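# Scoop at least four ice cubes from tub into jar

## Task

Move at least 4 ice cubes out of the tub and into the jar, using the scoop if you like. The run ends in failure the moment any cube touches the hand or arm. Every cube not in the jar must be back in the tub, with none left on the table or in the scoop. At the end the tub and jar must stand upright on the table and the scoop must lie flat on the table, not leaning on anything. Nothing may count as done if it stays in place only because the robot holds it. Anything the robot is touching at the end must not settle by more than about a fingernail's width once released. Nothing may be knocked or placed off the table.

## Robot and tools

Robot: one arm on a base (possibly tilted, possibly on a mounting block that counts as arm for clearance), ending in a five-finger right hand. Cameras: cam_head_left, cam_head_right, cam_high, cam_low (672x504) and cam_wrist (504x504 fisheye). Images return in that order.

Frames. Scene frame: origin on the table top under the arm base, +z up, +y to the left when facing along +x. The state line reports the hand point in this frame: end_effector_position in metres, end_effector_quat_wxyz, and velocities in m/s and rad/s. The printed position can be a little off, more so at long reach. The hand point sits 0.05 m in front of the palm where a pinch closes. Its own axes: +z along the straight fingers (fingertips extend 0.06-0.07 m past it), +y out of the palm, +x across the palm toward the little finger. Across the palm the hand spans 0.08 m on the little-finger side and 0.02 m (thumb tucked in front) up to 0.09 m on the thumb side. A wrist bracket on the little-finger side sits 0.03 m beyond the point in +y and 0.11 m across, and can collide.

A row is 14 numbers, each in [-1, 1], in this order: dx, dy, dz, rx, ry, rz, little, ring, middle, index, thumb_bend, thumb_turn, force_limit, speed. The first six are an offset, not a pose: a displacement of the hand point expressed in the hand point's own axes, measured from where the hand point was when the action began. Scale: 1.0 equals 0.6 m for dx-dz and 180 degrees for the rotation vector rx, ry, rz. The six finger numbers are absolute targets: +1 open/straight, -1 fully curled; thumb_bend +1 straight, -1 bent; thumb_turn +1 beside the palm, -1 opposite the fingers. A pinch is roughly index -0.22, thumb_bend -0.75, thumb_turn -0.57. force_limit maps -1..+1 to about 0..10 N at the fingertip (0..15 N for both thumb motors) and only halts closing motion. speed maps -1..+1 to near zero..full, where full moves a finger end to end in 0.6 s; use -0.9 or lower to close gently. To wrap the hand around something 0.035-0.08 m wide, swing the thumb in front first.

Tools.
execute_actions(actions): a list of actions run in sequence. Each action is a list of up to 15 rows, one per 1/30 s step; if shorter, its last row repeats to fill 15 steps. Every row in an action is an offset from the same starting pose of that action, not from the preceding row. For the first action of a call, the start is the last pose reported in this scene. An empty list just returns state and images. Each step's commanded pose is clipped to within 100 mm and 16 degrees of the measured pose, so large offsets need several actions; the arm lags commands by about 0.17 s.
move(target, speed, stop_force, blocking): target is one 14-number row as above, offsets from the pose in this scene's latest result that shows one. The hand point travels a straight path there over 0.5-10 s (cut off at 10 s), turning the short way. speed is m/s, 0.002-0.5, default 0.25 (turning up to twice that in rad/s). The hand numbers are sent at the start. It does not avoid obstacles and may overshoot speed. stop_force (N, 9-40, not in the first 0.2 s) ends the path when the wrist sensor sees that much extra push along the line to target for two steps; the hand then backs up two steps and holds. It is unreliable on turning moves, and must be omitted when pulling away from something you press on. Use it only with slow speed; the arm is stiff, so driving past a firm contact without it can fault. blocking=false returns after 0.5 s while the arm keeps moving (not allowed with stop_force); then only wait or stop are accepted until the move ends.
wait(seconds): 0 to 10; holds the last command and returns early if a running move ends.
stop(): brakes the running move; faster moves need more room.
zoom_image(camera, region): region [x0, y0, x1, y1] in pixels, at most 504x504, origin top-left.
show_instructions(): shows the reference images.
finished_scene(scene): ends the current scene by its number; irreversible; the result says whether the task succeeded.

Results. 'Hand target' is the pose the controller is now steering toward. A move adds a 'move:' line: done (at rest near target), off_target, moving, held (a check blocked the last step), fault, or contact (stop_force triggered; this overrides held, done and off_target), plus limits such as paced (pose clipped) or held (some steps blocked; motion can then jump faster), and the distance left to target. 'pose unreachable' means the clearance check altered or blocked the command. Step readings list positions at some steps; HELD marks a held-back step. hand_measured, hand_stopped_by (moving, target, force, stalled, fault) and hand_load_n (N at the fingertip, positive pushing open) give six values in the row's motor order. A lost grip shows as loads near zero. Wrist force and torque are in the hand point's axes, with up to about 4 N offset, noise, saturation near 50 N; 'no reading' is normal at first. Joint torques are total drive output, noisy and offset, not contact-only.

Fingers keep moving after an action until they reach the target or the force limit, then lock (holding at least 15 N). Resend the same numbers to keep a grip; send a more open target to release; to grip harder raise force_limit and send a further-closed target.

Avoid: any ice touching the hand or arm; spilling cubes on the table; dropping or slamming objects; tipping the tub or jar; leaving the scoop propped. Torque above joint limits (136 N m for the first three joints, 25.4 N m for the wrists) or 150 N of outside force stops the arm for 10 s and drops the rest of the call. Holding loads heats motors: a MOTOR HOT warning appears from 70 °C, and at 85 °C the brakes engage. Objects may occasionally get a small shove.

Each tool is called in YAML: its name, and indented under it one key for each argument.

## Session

execute_actions:
  actions: []

Scene clock: 0.00 s.
end_effector_position=(+0.7501, -0.2848, +0.3899) hand_measured=(+1.000, +1.000, +1.000, +1.000, +1.000, +1.000) hand_load_n=(+0.0, +0.0, +0.0, +0.0, +0.0, +0.0) hand_stopped_by=(target, target, target, target, target, target) hand_force_limit=0.00 hand_speed=-0.80 end_effector_quat_wxyz=(+0.560, +0.121, +0.816, +0.077) end_effector_velocity=(-0.000, +0.000, -0.000) end_effector_angular_velocity=(+0.000, +0.000, +0.000)
Joint positions: [-0.91  -0.32   1.004 -0.064  0.468 -1.031]
Joint velocities: [-0.    -0.001  0.001 -0.    -0.001 -0.   ]
Joint torques (N m, as the arm reports them, + toward a larger angle): no reading
Wrist force (N, on the end effector, along its own x y z axes, offset not removed): no reading
Wrist torque (N m, same axes, about the end effector's origin, offset not removed): no reading
Hand target: +0.750, -0.285, +0.390; +0.560, +0.121, +0.816, +0.077

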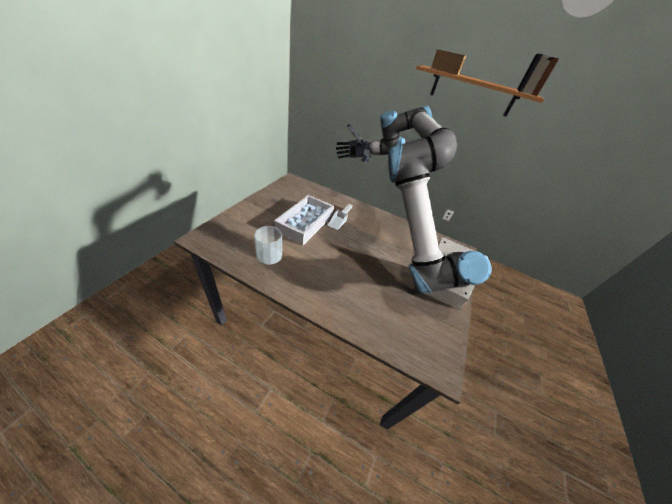

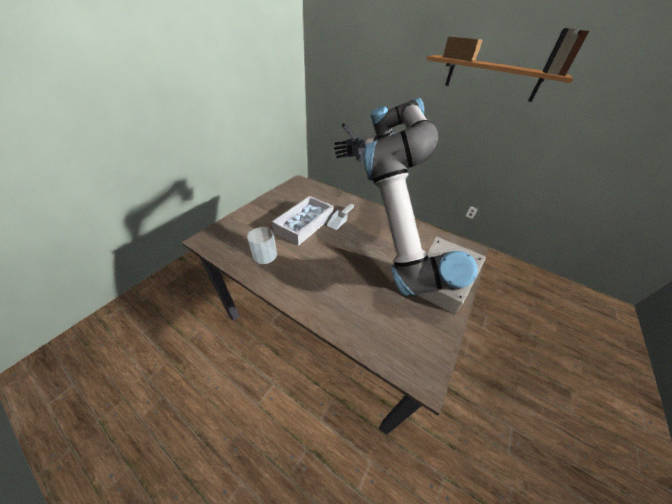

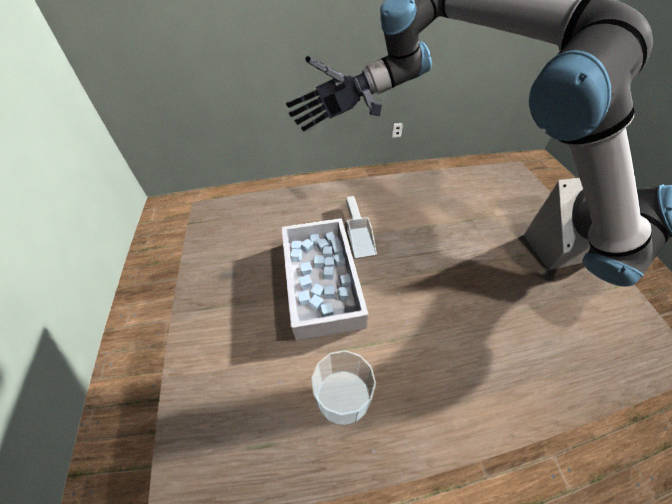

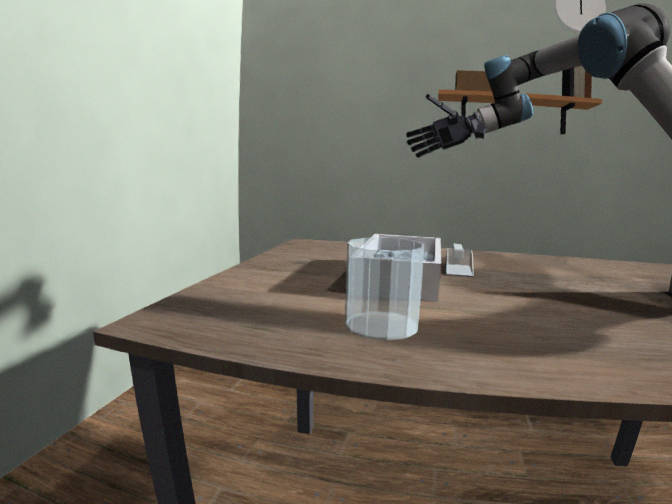

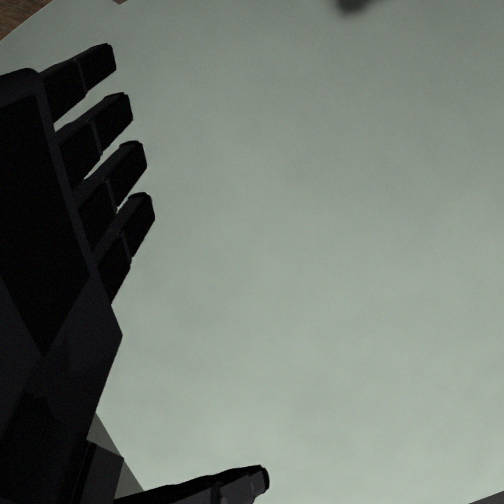

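move:
  target: [0.493,-0.067,0.02,-0.133,0.172,-0.574,0.3,0.3,0.3,0.3,1,-1,0.6,0]

Scene clock: 20.17 s.
end_effector_position=(+0.6550, -0.2390, +0.1103) hand_measured=(+0.300, +0.300, +0.300, +0.300, +1.000, -1.000) hand_load_n=(+0.0, +0.0, +0.0, +0.0, +0.0, +0.0) hand_stopped_by=(target, target, target, target, target, target) hand_force_limit=0.60 hand_speed=0.00 end_effector_quat_wxyz=(-0.212, +0.675, -0.673, +0.212) end_effector_velocity=(-0.001, -0.000, -0.001) end_effector_angular_velocity=(-0.006, -0.001, +0.002)
Joint positions: [-0.729 -0.067  0.713  0.868  0.618 -3.595]
Joint velocities: [ 0.001 -0.006  0.012 -0.011  0.003 -0.001]
Joint torques (N m, as the arm reports them, + toward a larger angle): [-33.65 -61.27  -6.64  -0.48   1.69  -2.22]
Wrist force (N, on the end effector, along its own x y z axes, offset not removed): [-0.6 4.7 1.8]
Wrist torque (N m, same axes, about the end effector's origin, offset not removed): [0.57 0.04 0.02]
Hand target: +0.655, -0.239, +0.110; -0.212, +0.676, -0.673, +0.213
Off the commanded pose: 0.000 m, 0 deg.
move: done

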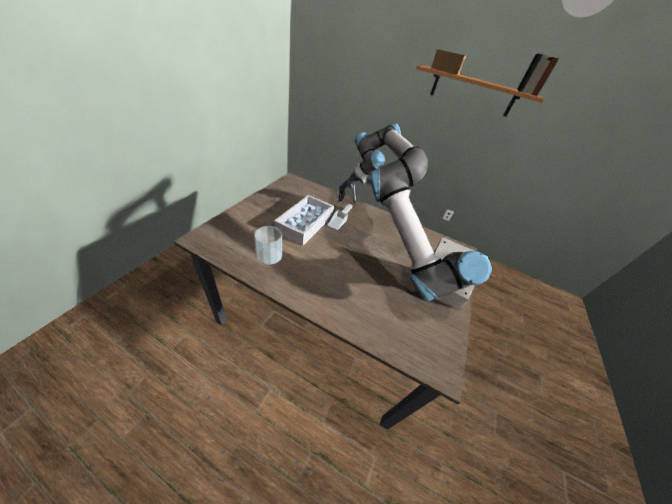

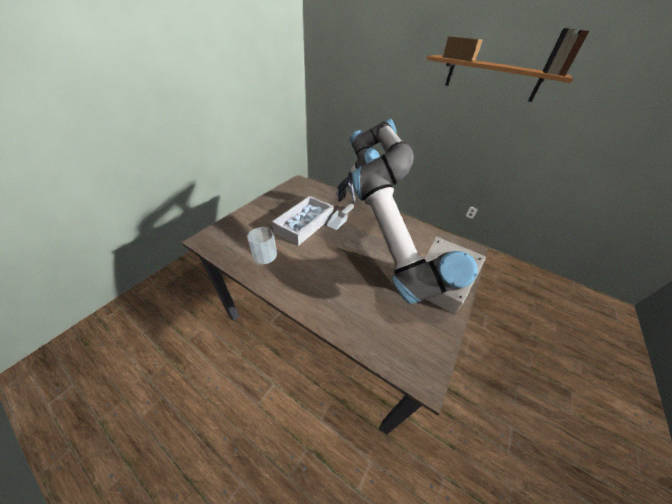

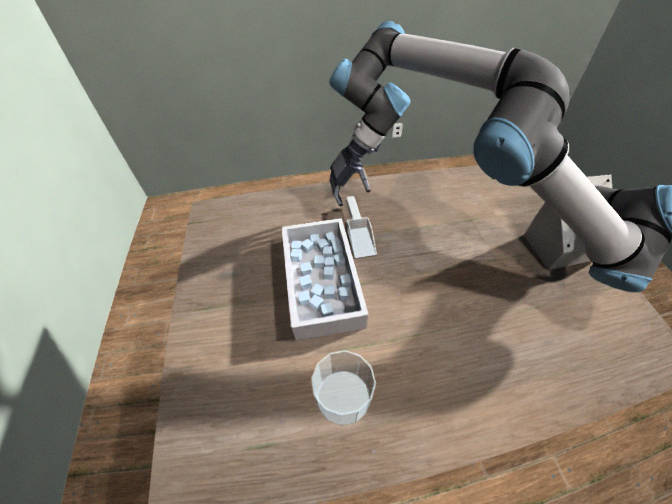

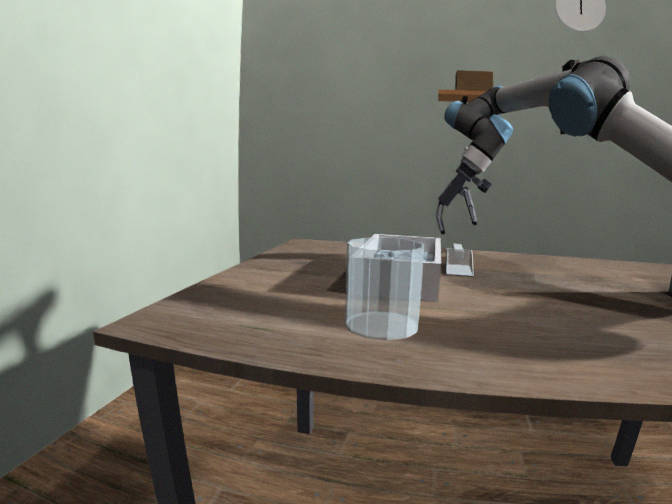

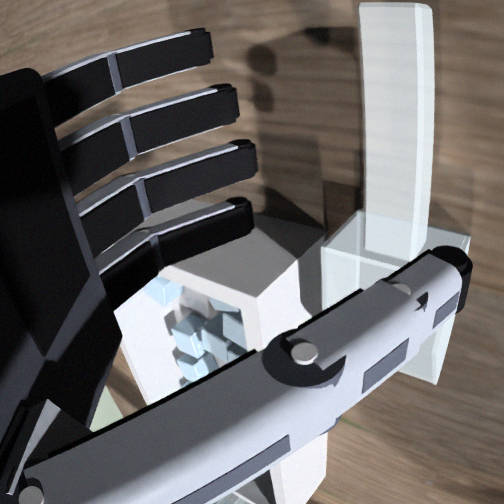

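Looks aligned. Lower 6 cm.

move:
  target: [0,0.057,0.082,0,0,0,0.3,0.3,0.3,0.3,1,-1,0.6,0]
  speed: 0.06

zoom_image:
  camera: "cam_low"
  region: [400,180,520,290]

Scene clock: 25.87 s.
end_effector_position=(+0.6552, -0.2390, +0.0505) hand_measured=(+0.300, +0.300, +0.300, +0.300, +1.000, -1.000) hand_load_n=(+0.0, +0.0, +0.0, +0.0, +0.0, +0.0) hand_stopped_by=(target, target, target, target, target, target) hand_force_limit=0.60 hand_speed=0.00 end_effector_quat_wxyz=(-0.212, +0.675, -0.673, +0.212) end_effector_velocity=(-0.000, +0.001, -0.001) end_effector_angular_velocity=(+0.001, +0.000, -0.000)
Joint positions: [-0.678 -0.047  0.781  0.709  0.623 -3.507]
Joint velocities: [ 0.001  0.     0.002 -0.003 -0.001  0.003]
Joint torques (N m, as the arm reports them, + toward a larger angle): [-34.88 -35.23  -7.18  -0.85   2.14   2.58]
Wrist force (N, on the end effector, along its own x y z axes, offset not removed): [0.4 4.9 1.1]
Wrist torque (N m, same axes, about the end effector's origin, offset not removed): [0.54 -0.25 0.05]
Hand target: +0.655, -0.239, +0.050; -0.212, +0.675, -0.673, +0.212
Off the commanded pose: 0.000 m, 0 deg.
move: done

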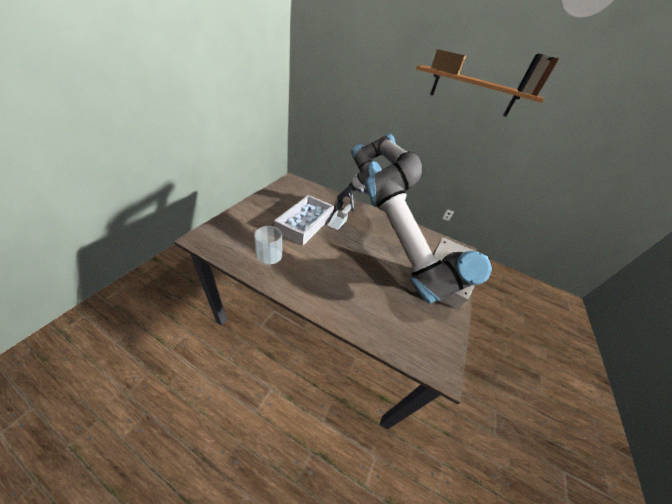

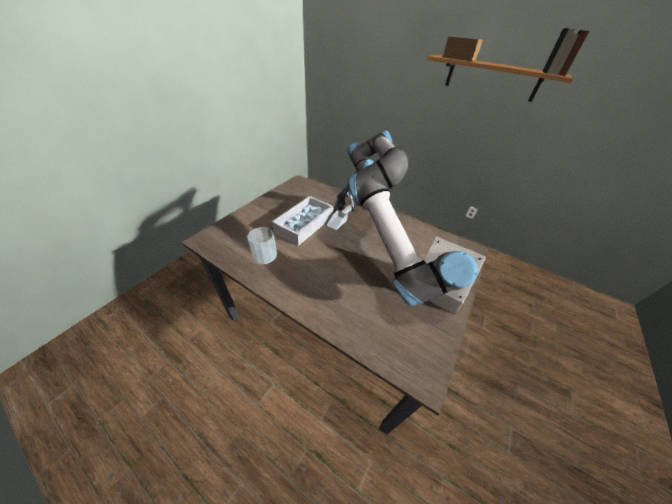

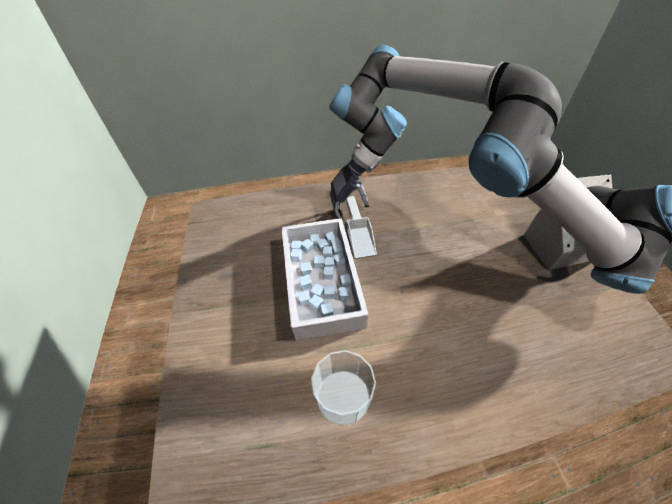

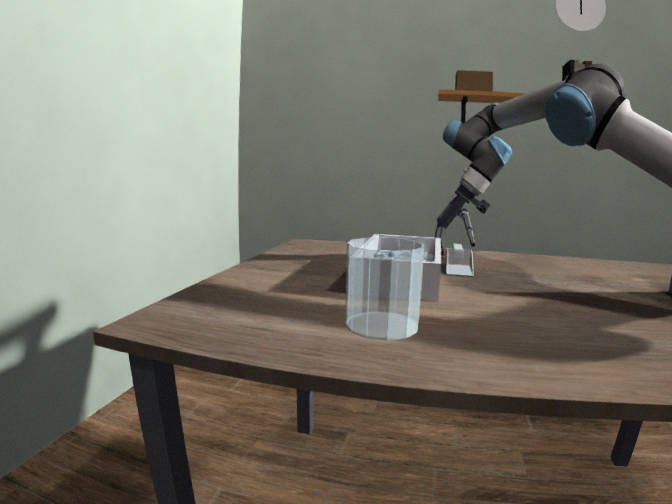

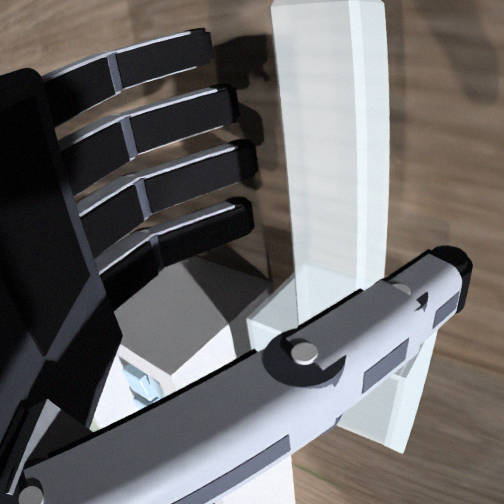

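Region (400, 180, 520, 290) of cam_low's 672x504 image, scaled by 4.200, with more detail than that image has; it fills the top 462 rows of this view, and the rest is white.

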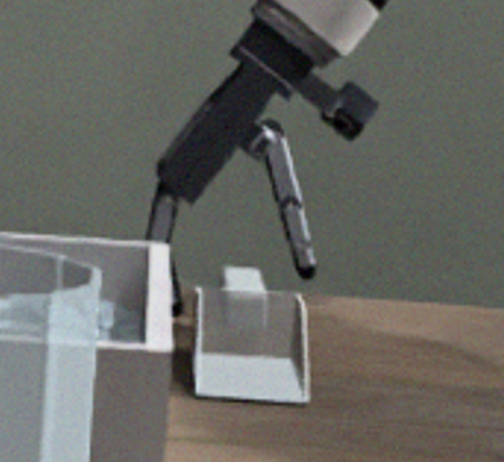

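Down 2.5 cm while curling a bit, then close.

move:
  target: [0,0.024,0.034,0,0,0,0,0,0,0,1,-1,0.6,-0.8]
  speed: 0.02

move:
  target: [0,0,0,0,0,0,-1,-1,-1,-1,-1,-1,0.7,-0.8]

move:
  target: [0,-0.124,-0.178,0,0,0,-1,-1,-1,-1,-1,-1,0.7,-0.8]
  speed: 0.1

zoom_image:
  camera: "cam_low"
  region: [380,140,540,290]

Scene clock: 36.67 s.
end_effector_position=(+0.6552, -0.2390, +0.0258) hand_measured=(+0.000, +0.000, +0.000, +0.000, +1.000, -1.000) hand_load_n=(+0.0, +0.0, -5.0, +0.0, +0.0, +0.0) hand_stopped_by=(target, target, target, target, target, target) hand_force_limit=0.60 hand_speed=-0.80 end_effector_quat_wxyz=(-0.212, +0.675, -0.673, +0.213) end_effector_velocity=(+0.000, +0.000, -0.002) end_effector_angular_velocity=(-0.001, +0.001, +0.001)
Joint positions: [-0.656 -0.035  0.801  0.646  0.626 -3.469]
Joint velocities: [ 0.003  0.001  0.001 -0.004  0.001  0.002]
Joint torques (N m, as the arm reports them, + toward a larger angle): [-20.78 -14.68   4.59   0.11   4.19   2.23]
Wrist force (N, on the end effector, along its own x y z axes, offset not removed): [-0.4 -21.5 -14.8]
Wrist torque (N m, same axes, about the end effector's origin, offset not removed): [0.53 0.33 -0.41]
Hand target: +0.655, -0.239, +0.025; -0.212, +0.675, -0.673, +0.212
Off the commanded pose: 0.000 m, 0 deg.
move: done

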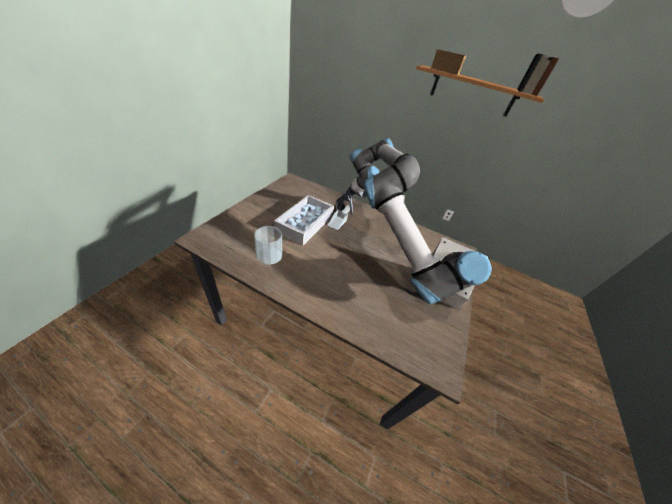

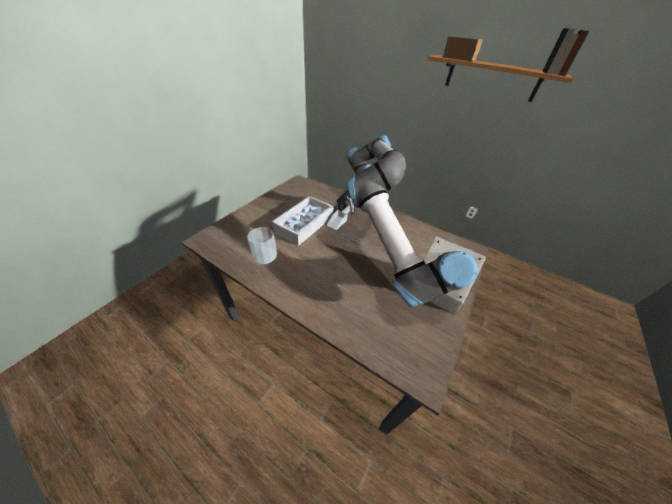

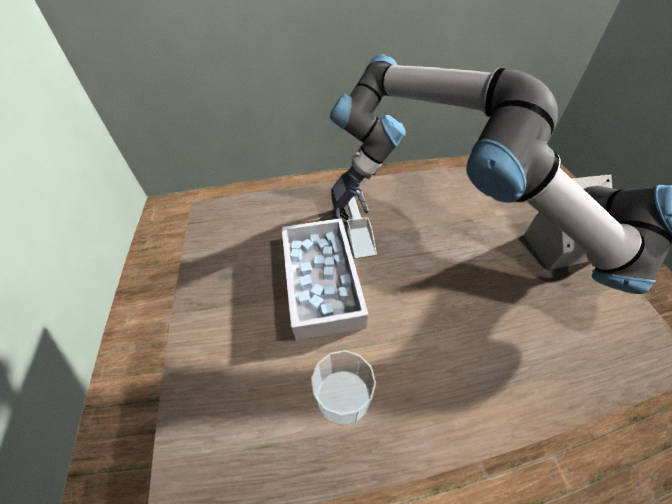

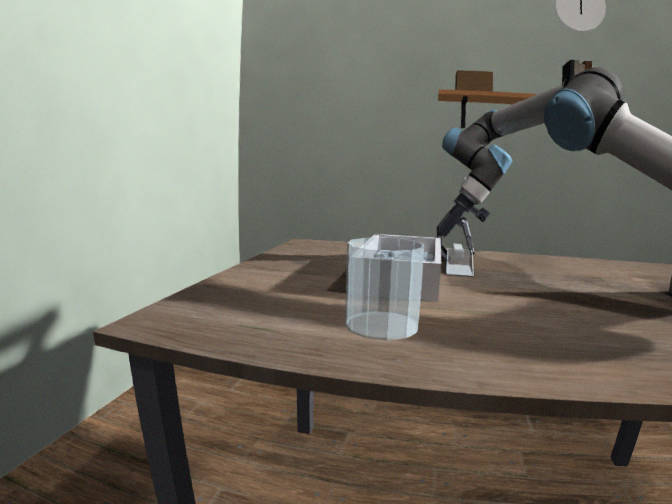

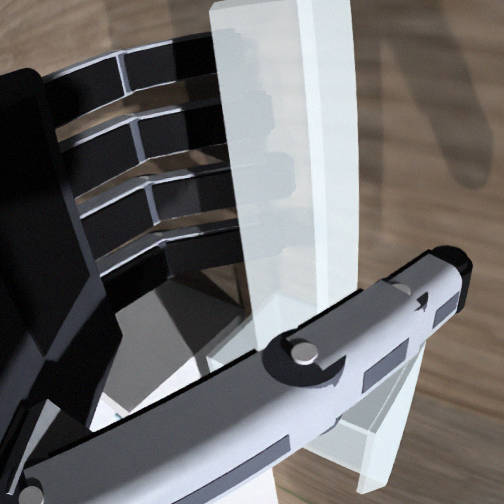

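Scene clock: 39.93 s.
end_effector_position=(+0.6552, -0.2390, +0.0258) hand_measured=(-1.000, -0.562, -0.352, -0.462, +0.752, -1.000) hand_load_n=(+0.0, +8.0, +2.0, +6.0, +19.0, +1.0) hand_stopped_by=(target, force, force, force, force, target) hand_force_limit=0.70 hand_speed=-0.80 end_effector_quat_wxyz=(-0.212, +0.675, -0.673, +0.213) end_effector_velocity=(+0.000, -0.000, +0.001) end_effector_angular_velocity=(+0.001, -0.001, -0.001)
Joint positions: [-0.656 -0.035  0.801  0.646  0.626 -3.469]
Joint velocities: [-0.001  0.    -0.     0.    -0.     0.001]
Joint torques (N m, as the arm reports them, + toward a larger angle): [-44.74 -58.62 -19.78   2.9   -1.74  -2.3 ]
Wrist force (N, on the end effector, along its own x y z axes, offset not removed): [2.4 3.9 -1.3]
Wrist torque (N m, same axes, about the end effector's origin, offset not removed): [0.52 -0.29 0.13]
Hand target: +0.655, -0.239, +0.026; -0.212, +0.675, -0.673, +0.213
Off the commanded pose: 0.000 m, 0 deg.
move: done

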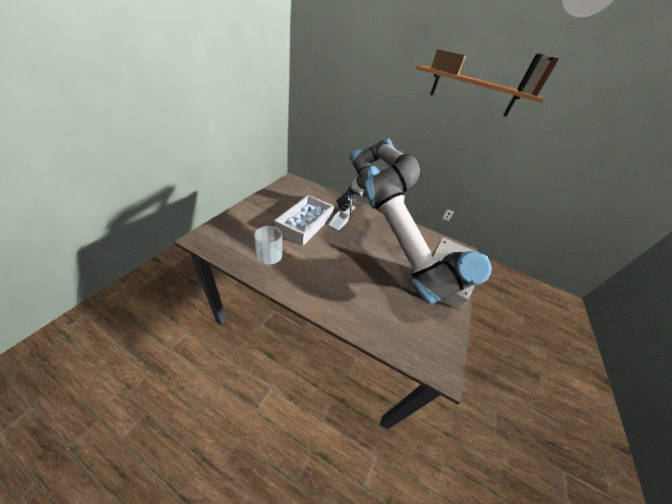

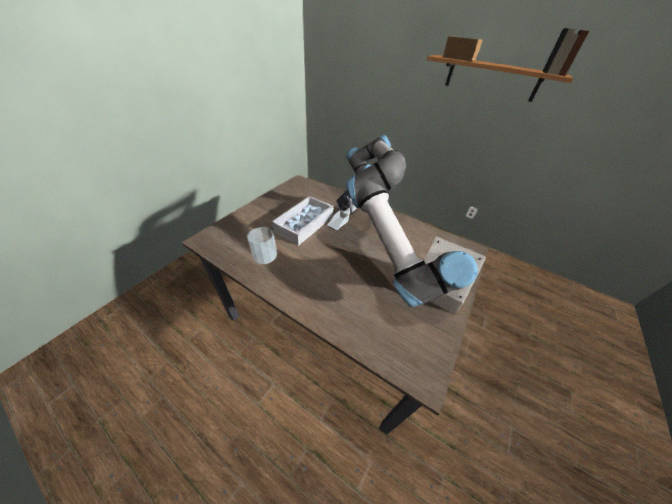

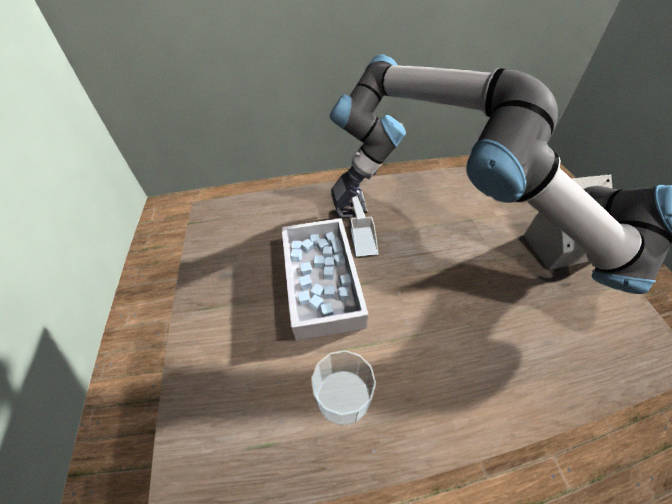

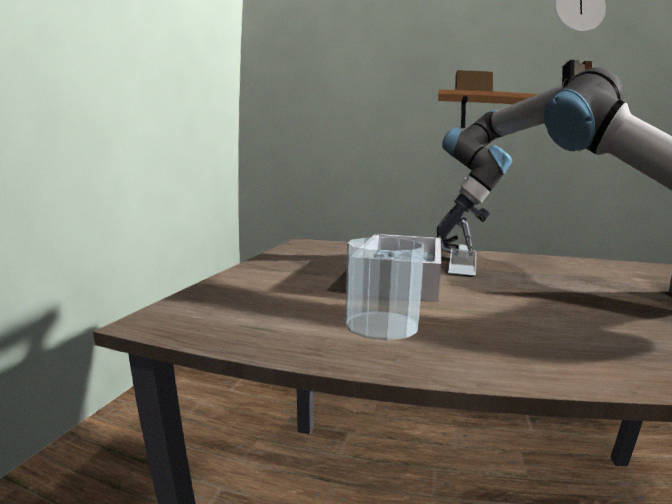

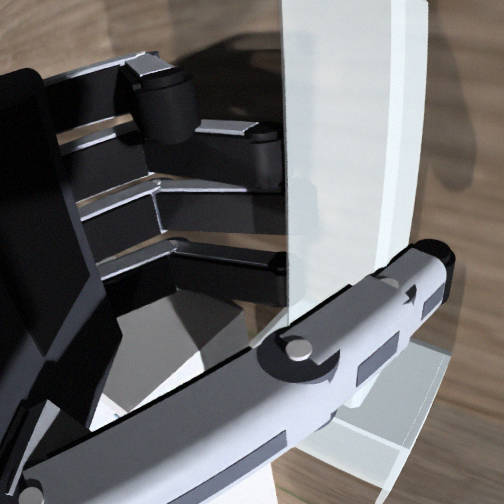

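Scene clock: 41.63 s.
end_effector_position=(+0.6548, -0.2390, +0.1559) hand_measured=(-1.000, -0.562, -0.352, -0.462, +0.752, -1.000) hand_load_n=(+0.0, +5.0, +2.0, +7.5, +19.0, +2.0) hand_stopped_by=(target, force, force, force, force, target) hand_force_limit=0.70 hand_speed=-0.80 end_effector_quat_wxyz=(-0.212, +0.675, -0.673, +0.213) end_effector_velocity=(+0.000, -0.000, +0.001) end_effector_angular_velocity=(+0.000, +0.001, +0.001)
Joint positions: [-0.765 -0.072  0.641  0.997  0.617 -3.658]
Joint velocities: [-0.001  0.002 -0.007  0.008 -0.    -0.004]
Joint torques (N m, as the arm reports them, + toward a larger angle): [-49.42 -36.34 -21.95   3.8   -2.92  -2.81]
Wrist force (N, on the end effector, along its own x y z axes, offset not removed): [1.5 3.1 -1.3]
Wrist torque (N m, same axes, about the end effector's origin, offset not removed): [0.30 -0.12 0.17]
Hand target: +0.655, -0.239, +0.156; -0.212, +0.675, -0.673, +0.212
Off the commanded pose: 0.000 m, 0 deg.
move: done

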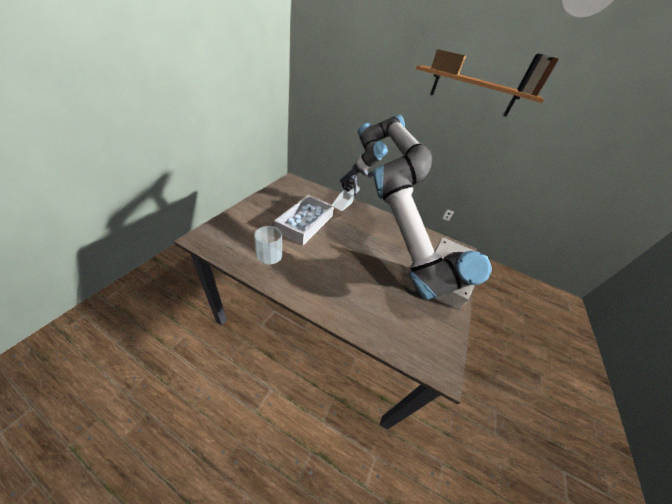

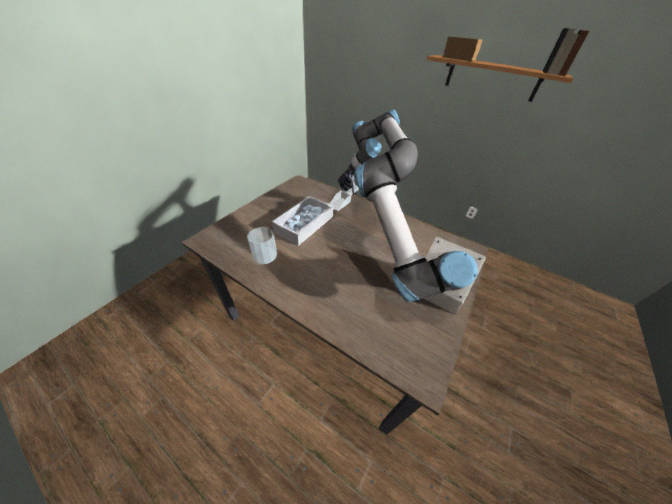

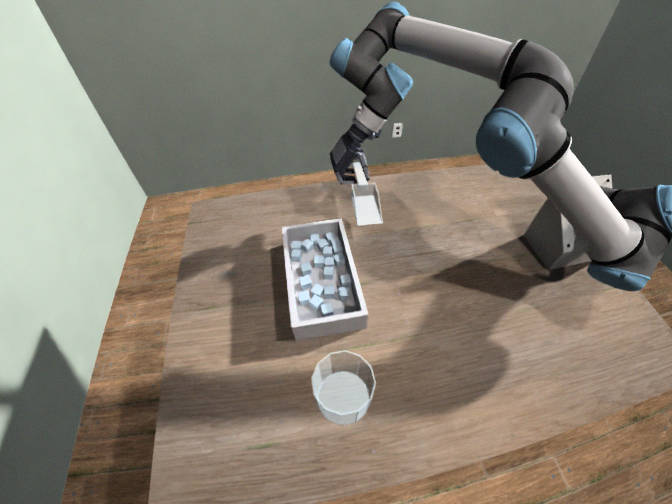

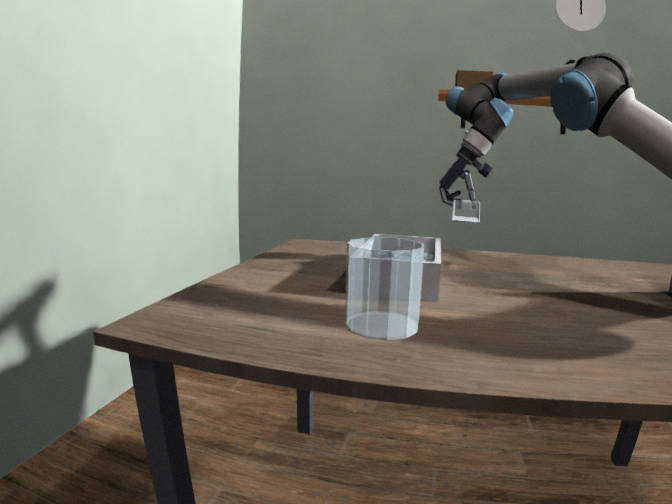

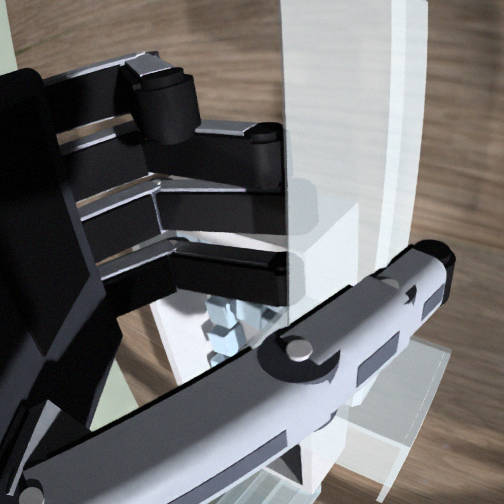

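Region (380, 140, 540, 290) of cam_low's 672x504 image, scaled by 3.150, with more detail than that image has; it fills the top 472 rows of this view, and the rest is white.

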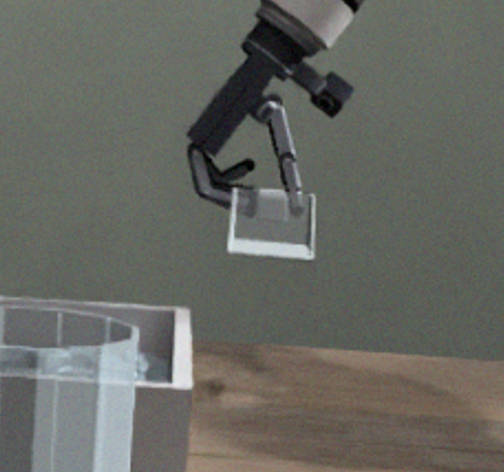

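move:
  target: [-0.083,-0.176,0.082,0,0.114,-0.079,-1,-1,-1,-1,-1,-1,0.7,-0.8]
  speed: 0.1

zoom_image:
  camera: "cam_high"
  region: [230,150,430,350]

Scene clock: 49.53 s.
end_effector_position=(+0.7694, -0.1888, +0.1762) hand_measured=(-1.000, -0.562, -0.352, -0.462, +0.752, -1.000) hand_load_n=(+0.0, +5.0, +2.0, +7.5, +19.0, +2.5) hand_stopped_by=(target, force, force, force, force, target) hand_force_limit=0.70 hand_speed=-0.80 end_effector_quat_wxyz=(-0.062, +0.704, -0.612, +0.354) end_effector_velocity=(+0.002, +0.000, +0.001) end_effector_angular_velocity=(-0.002, +0.002, -0.002)
Joint positions: [-0.545 -0.149  0.372  0.931  0.999 -3.461]
Joint velocities: [ 0.002  0.011 -0.027  0.016  0.004  0.   ]
Joint torques (N m, as the arm reports them, + toward a larger angle): [-39.14 -32.28 -21.16   2.94   2.94  -0.66]
Wrist force (N, on the end effector, along its own x y z axes, offset not removed): [0.5 2.6 1.2]
Wrist torque (N m, same axes, about the end effector's origin, offset not removed): [0.30 -0.06 0.10]
Hand target: +0.770, -0.189, +0.176; -0.062, +0.705, -0.612, +0.354
Off the commanded pose: 0.000 m, 0 deg.
move: done

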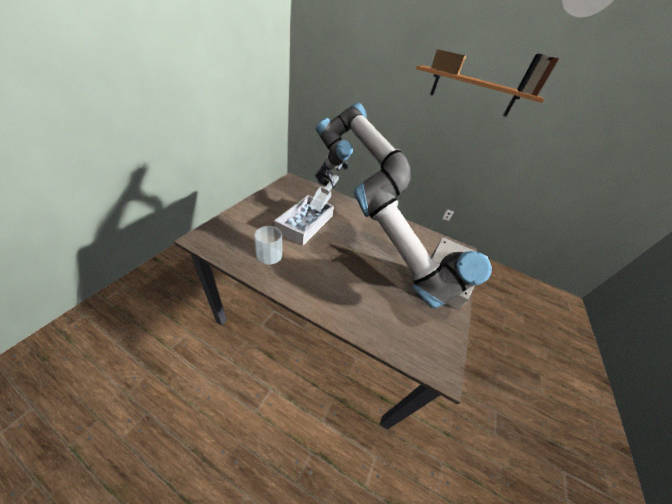

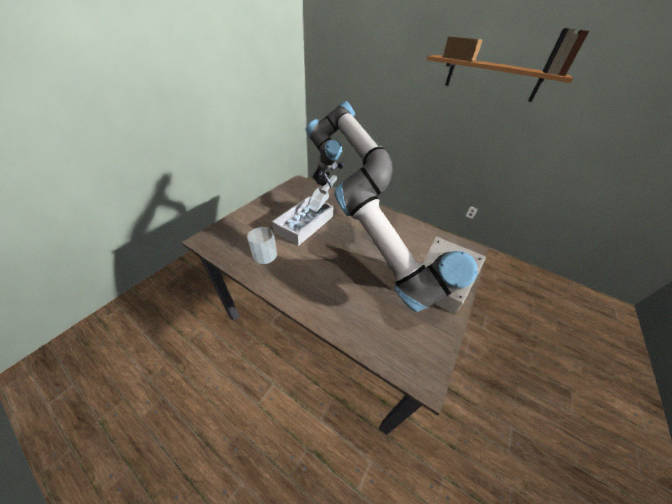

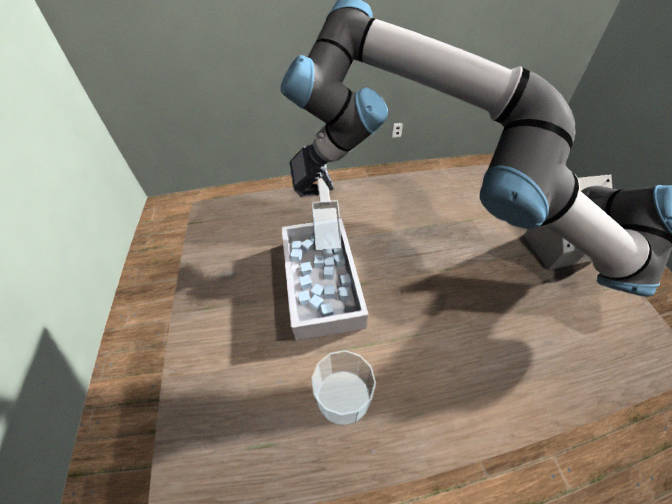

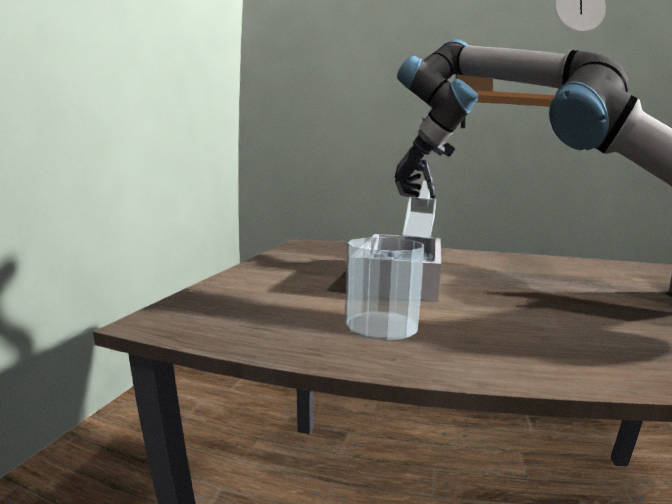

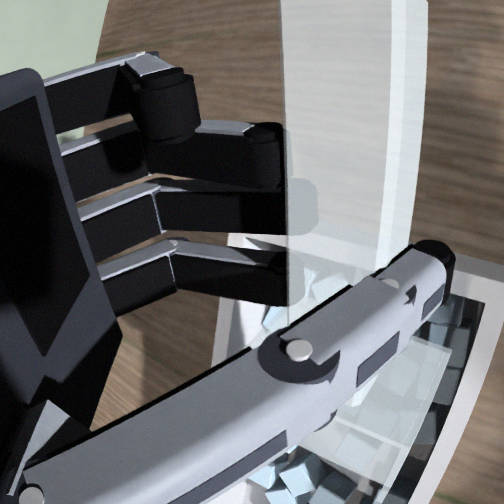

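Region (230, 150, 430, 350) of cam_high's 672x504 image, scaled by 2.520, with more detail than that image has.

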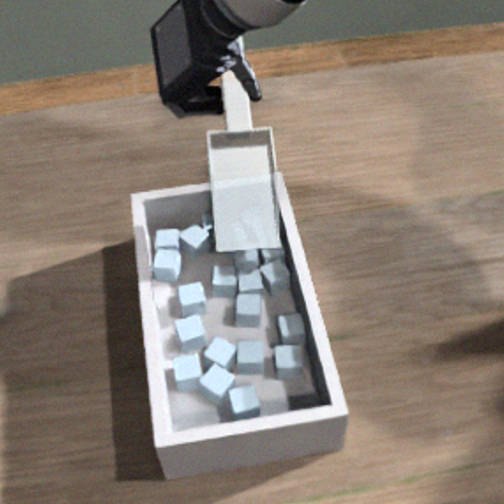

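move:
  target: [-0.039,0.048,0.068,0,0,0,-1,-1,-1,-1,-1,-1,0.7,-0.8]
  speed: 0.04

zoom_image:
  camera: "cam_high"
  region: [230,150,430,350]

zoom_image:
  camera: "cam_head_left"
  region: [250,150,390,270]

Scene clock: 58.37 s.
end_effector_position=(+0.7693, -0.1886, +0.1212) hand_measured=(-1.000, -0.562, -0.352, -0.462, +0.752, -1.000) hand_load_n=(+0.0, +7.5, +2.0, +5.5, +19.5, +1.0) hand_stopped_by=(target, force, force, force, force, target) hand_force_limit=0.70 hand_speed=-0.80 end_effector_quat_wxyz=(-0.062, +0.704, -0.612, +0.354) end_effector_velocity=(+0.001, -0.001, +0.001) end_effector_angular_velocity=(-0.001, -0.003, +0.001)
Joint positions: [-0.497 -0.17   0.514  0.783  1.018 -3.41 ]
Joint velocities: [-0.001 -0.001  0.001 -0.004 -0.     0.001]
Joint torques (N m, as the arm reports them, + toward a larger angle): [-39.69 -60.63  -4.89  -1.73   2.91   2.52]
Wrist force (N, on the end effector, along its own x y z axes, offset not removed): [2.3 1.3 1.3]
Wrist torque (N m, same axes, about the end effector's origin, offset not removed): [0.19 -0.59 0.29]
Hand target: +0.769, -0.189, +0.121; -0.062, +0.704, -0.612, +0.354
Off the commanded pose: 0.000 m, 0 deg.
move: done

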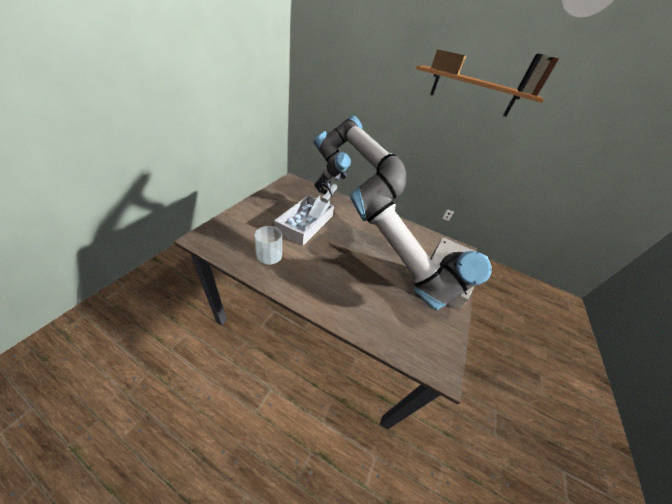

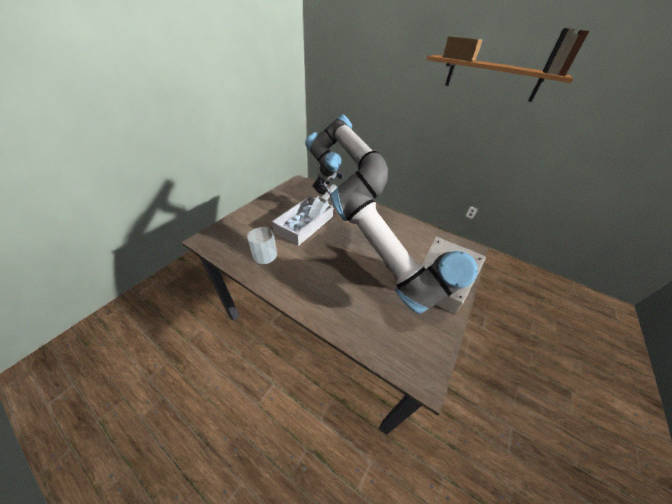

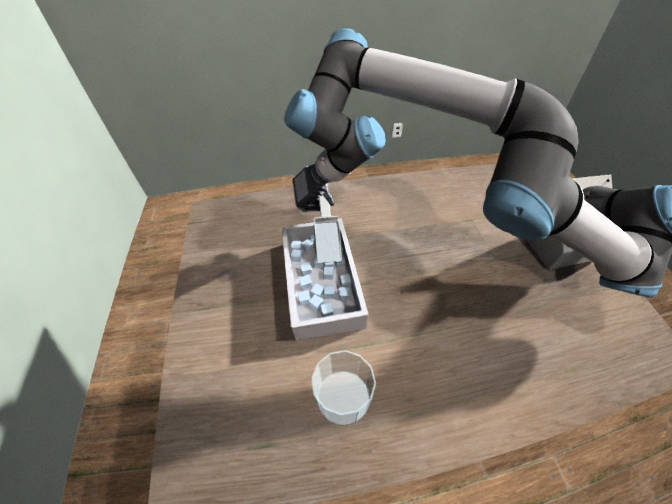

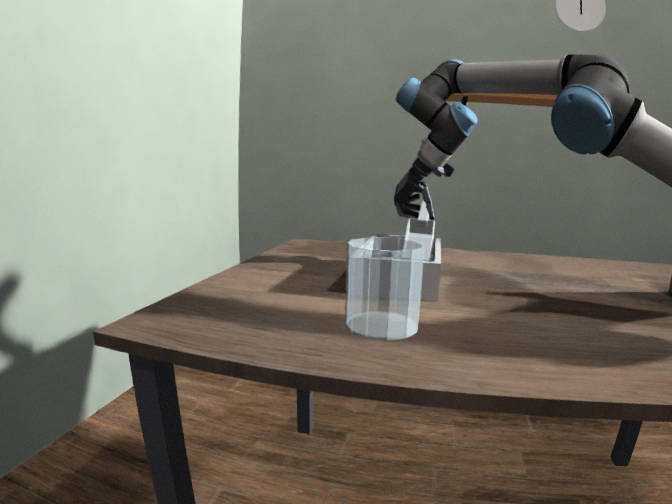

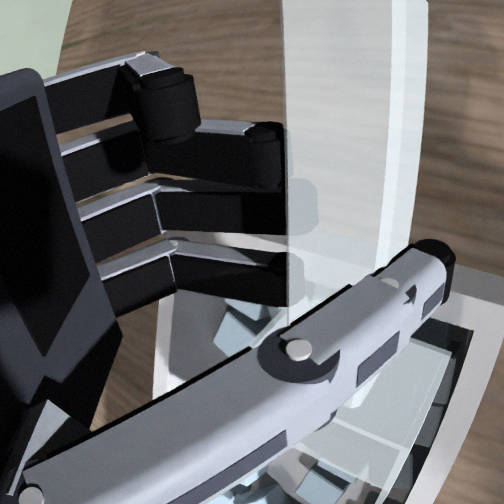

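Region (230, 150, 430, 350) of cam_high's 672x504 image, scaled by 2.520, with more detail than that image has.

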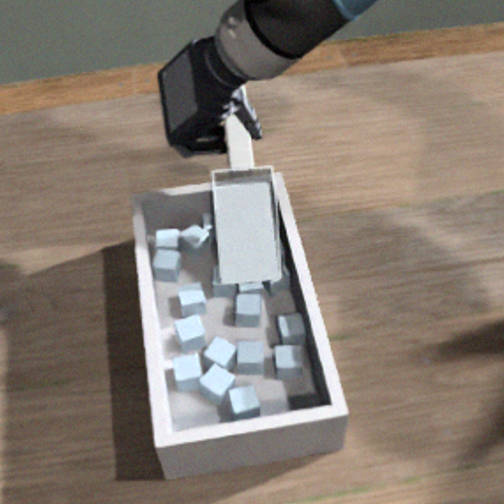

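Region (250, 150, 390, 270) of cam_head_left's 672x504 image, scaled by 3.600, with more detail than that image has; it fills the top 432 rows of this view, and the rest is white.

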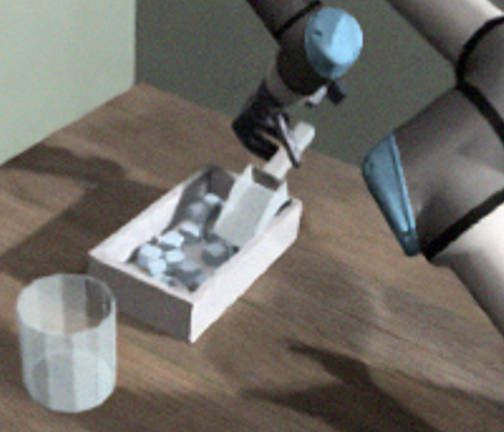

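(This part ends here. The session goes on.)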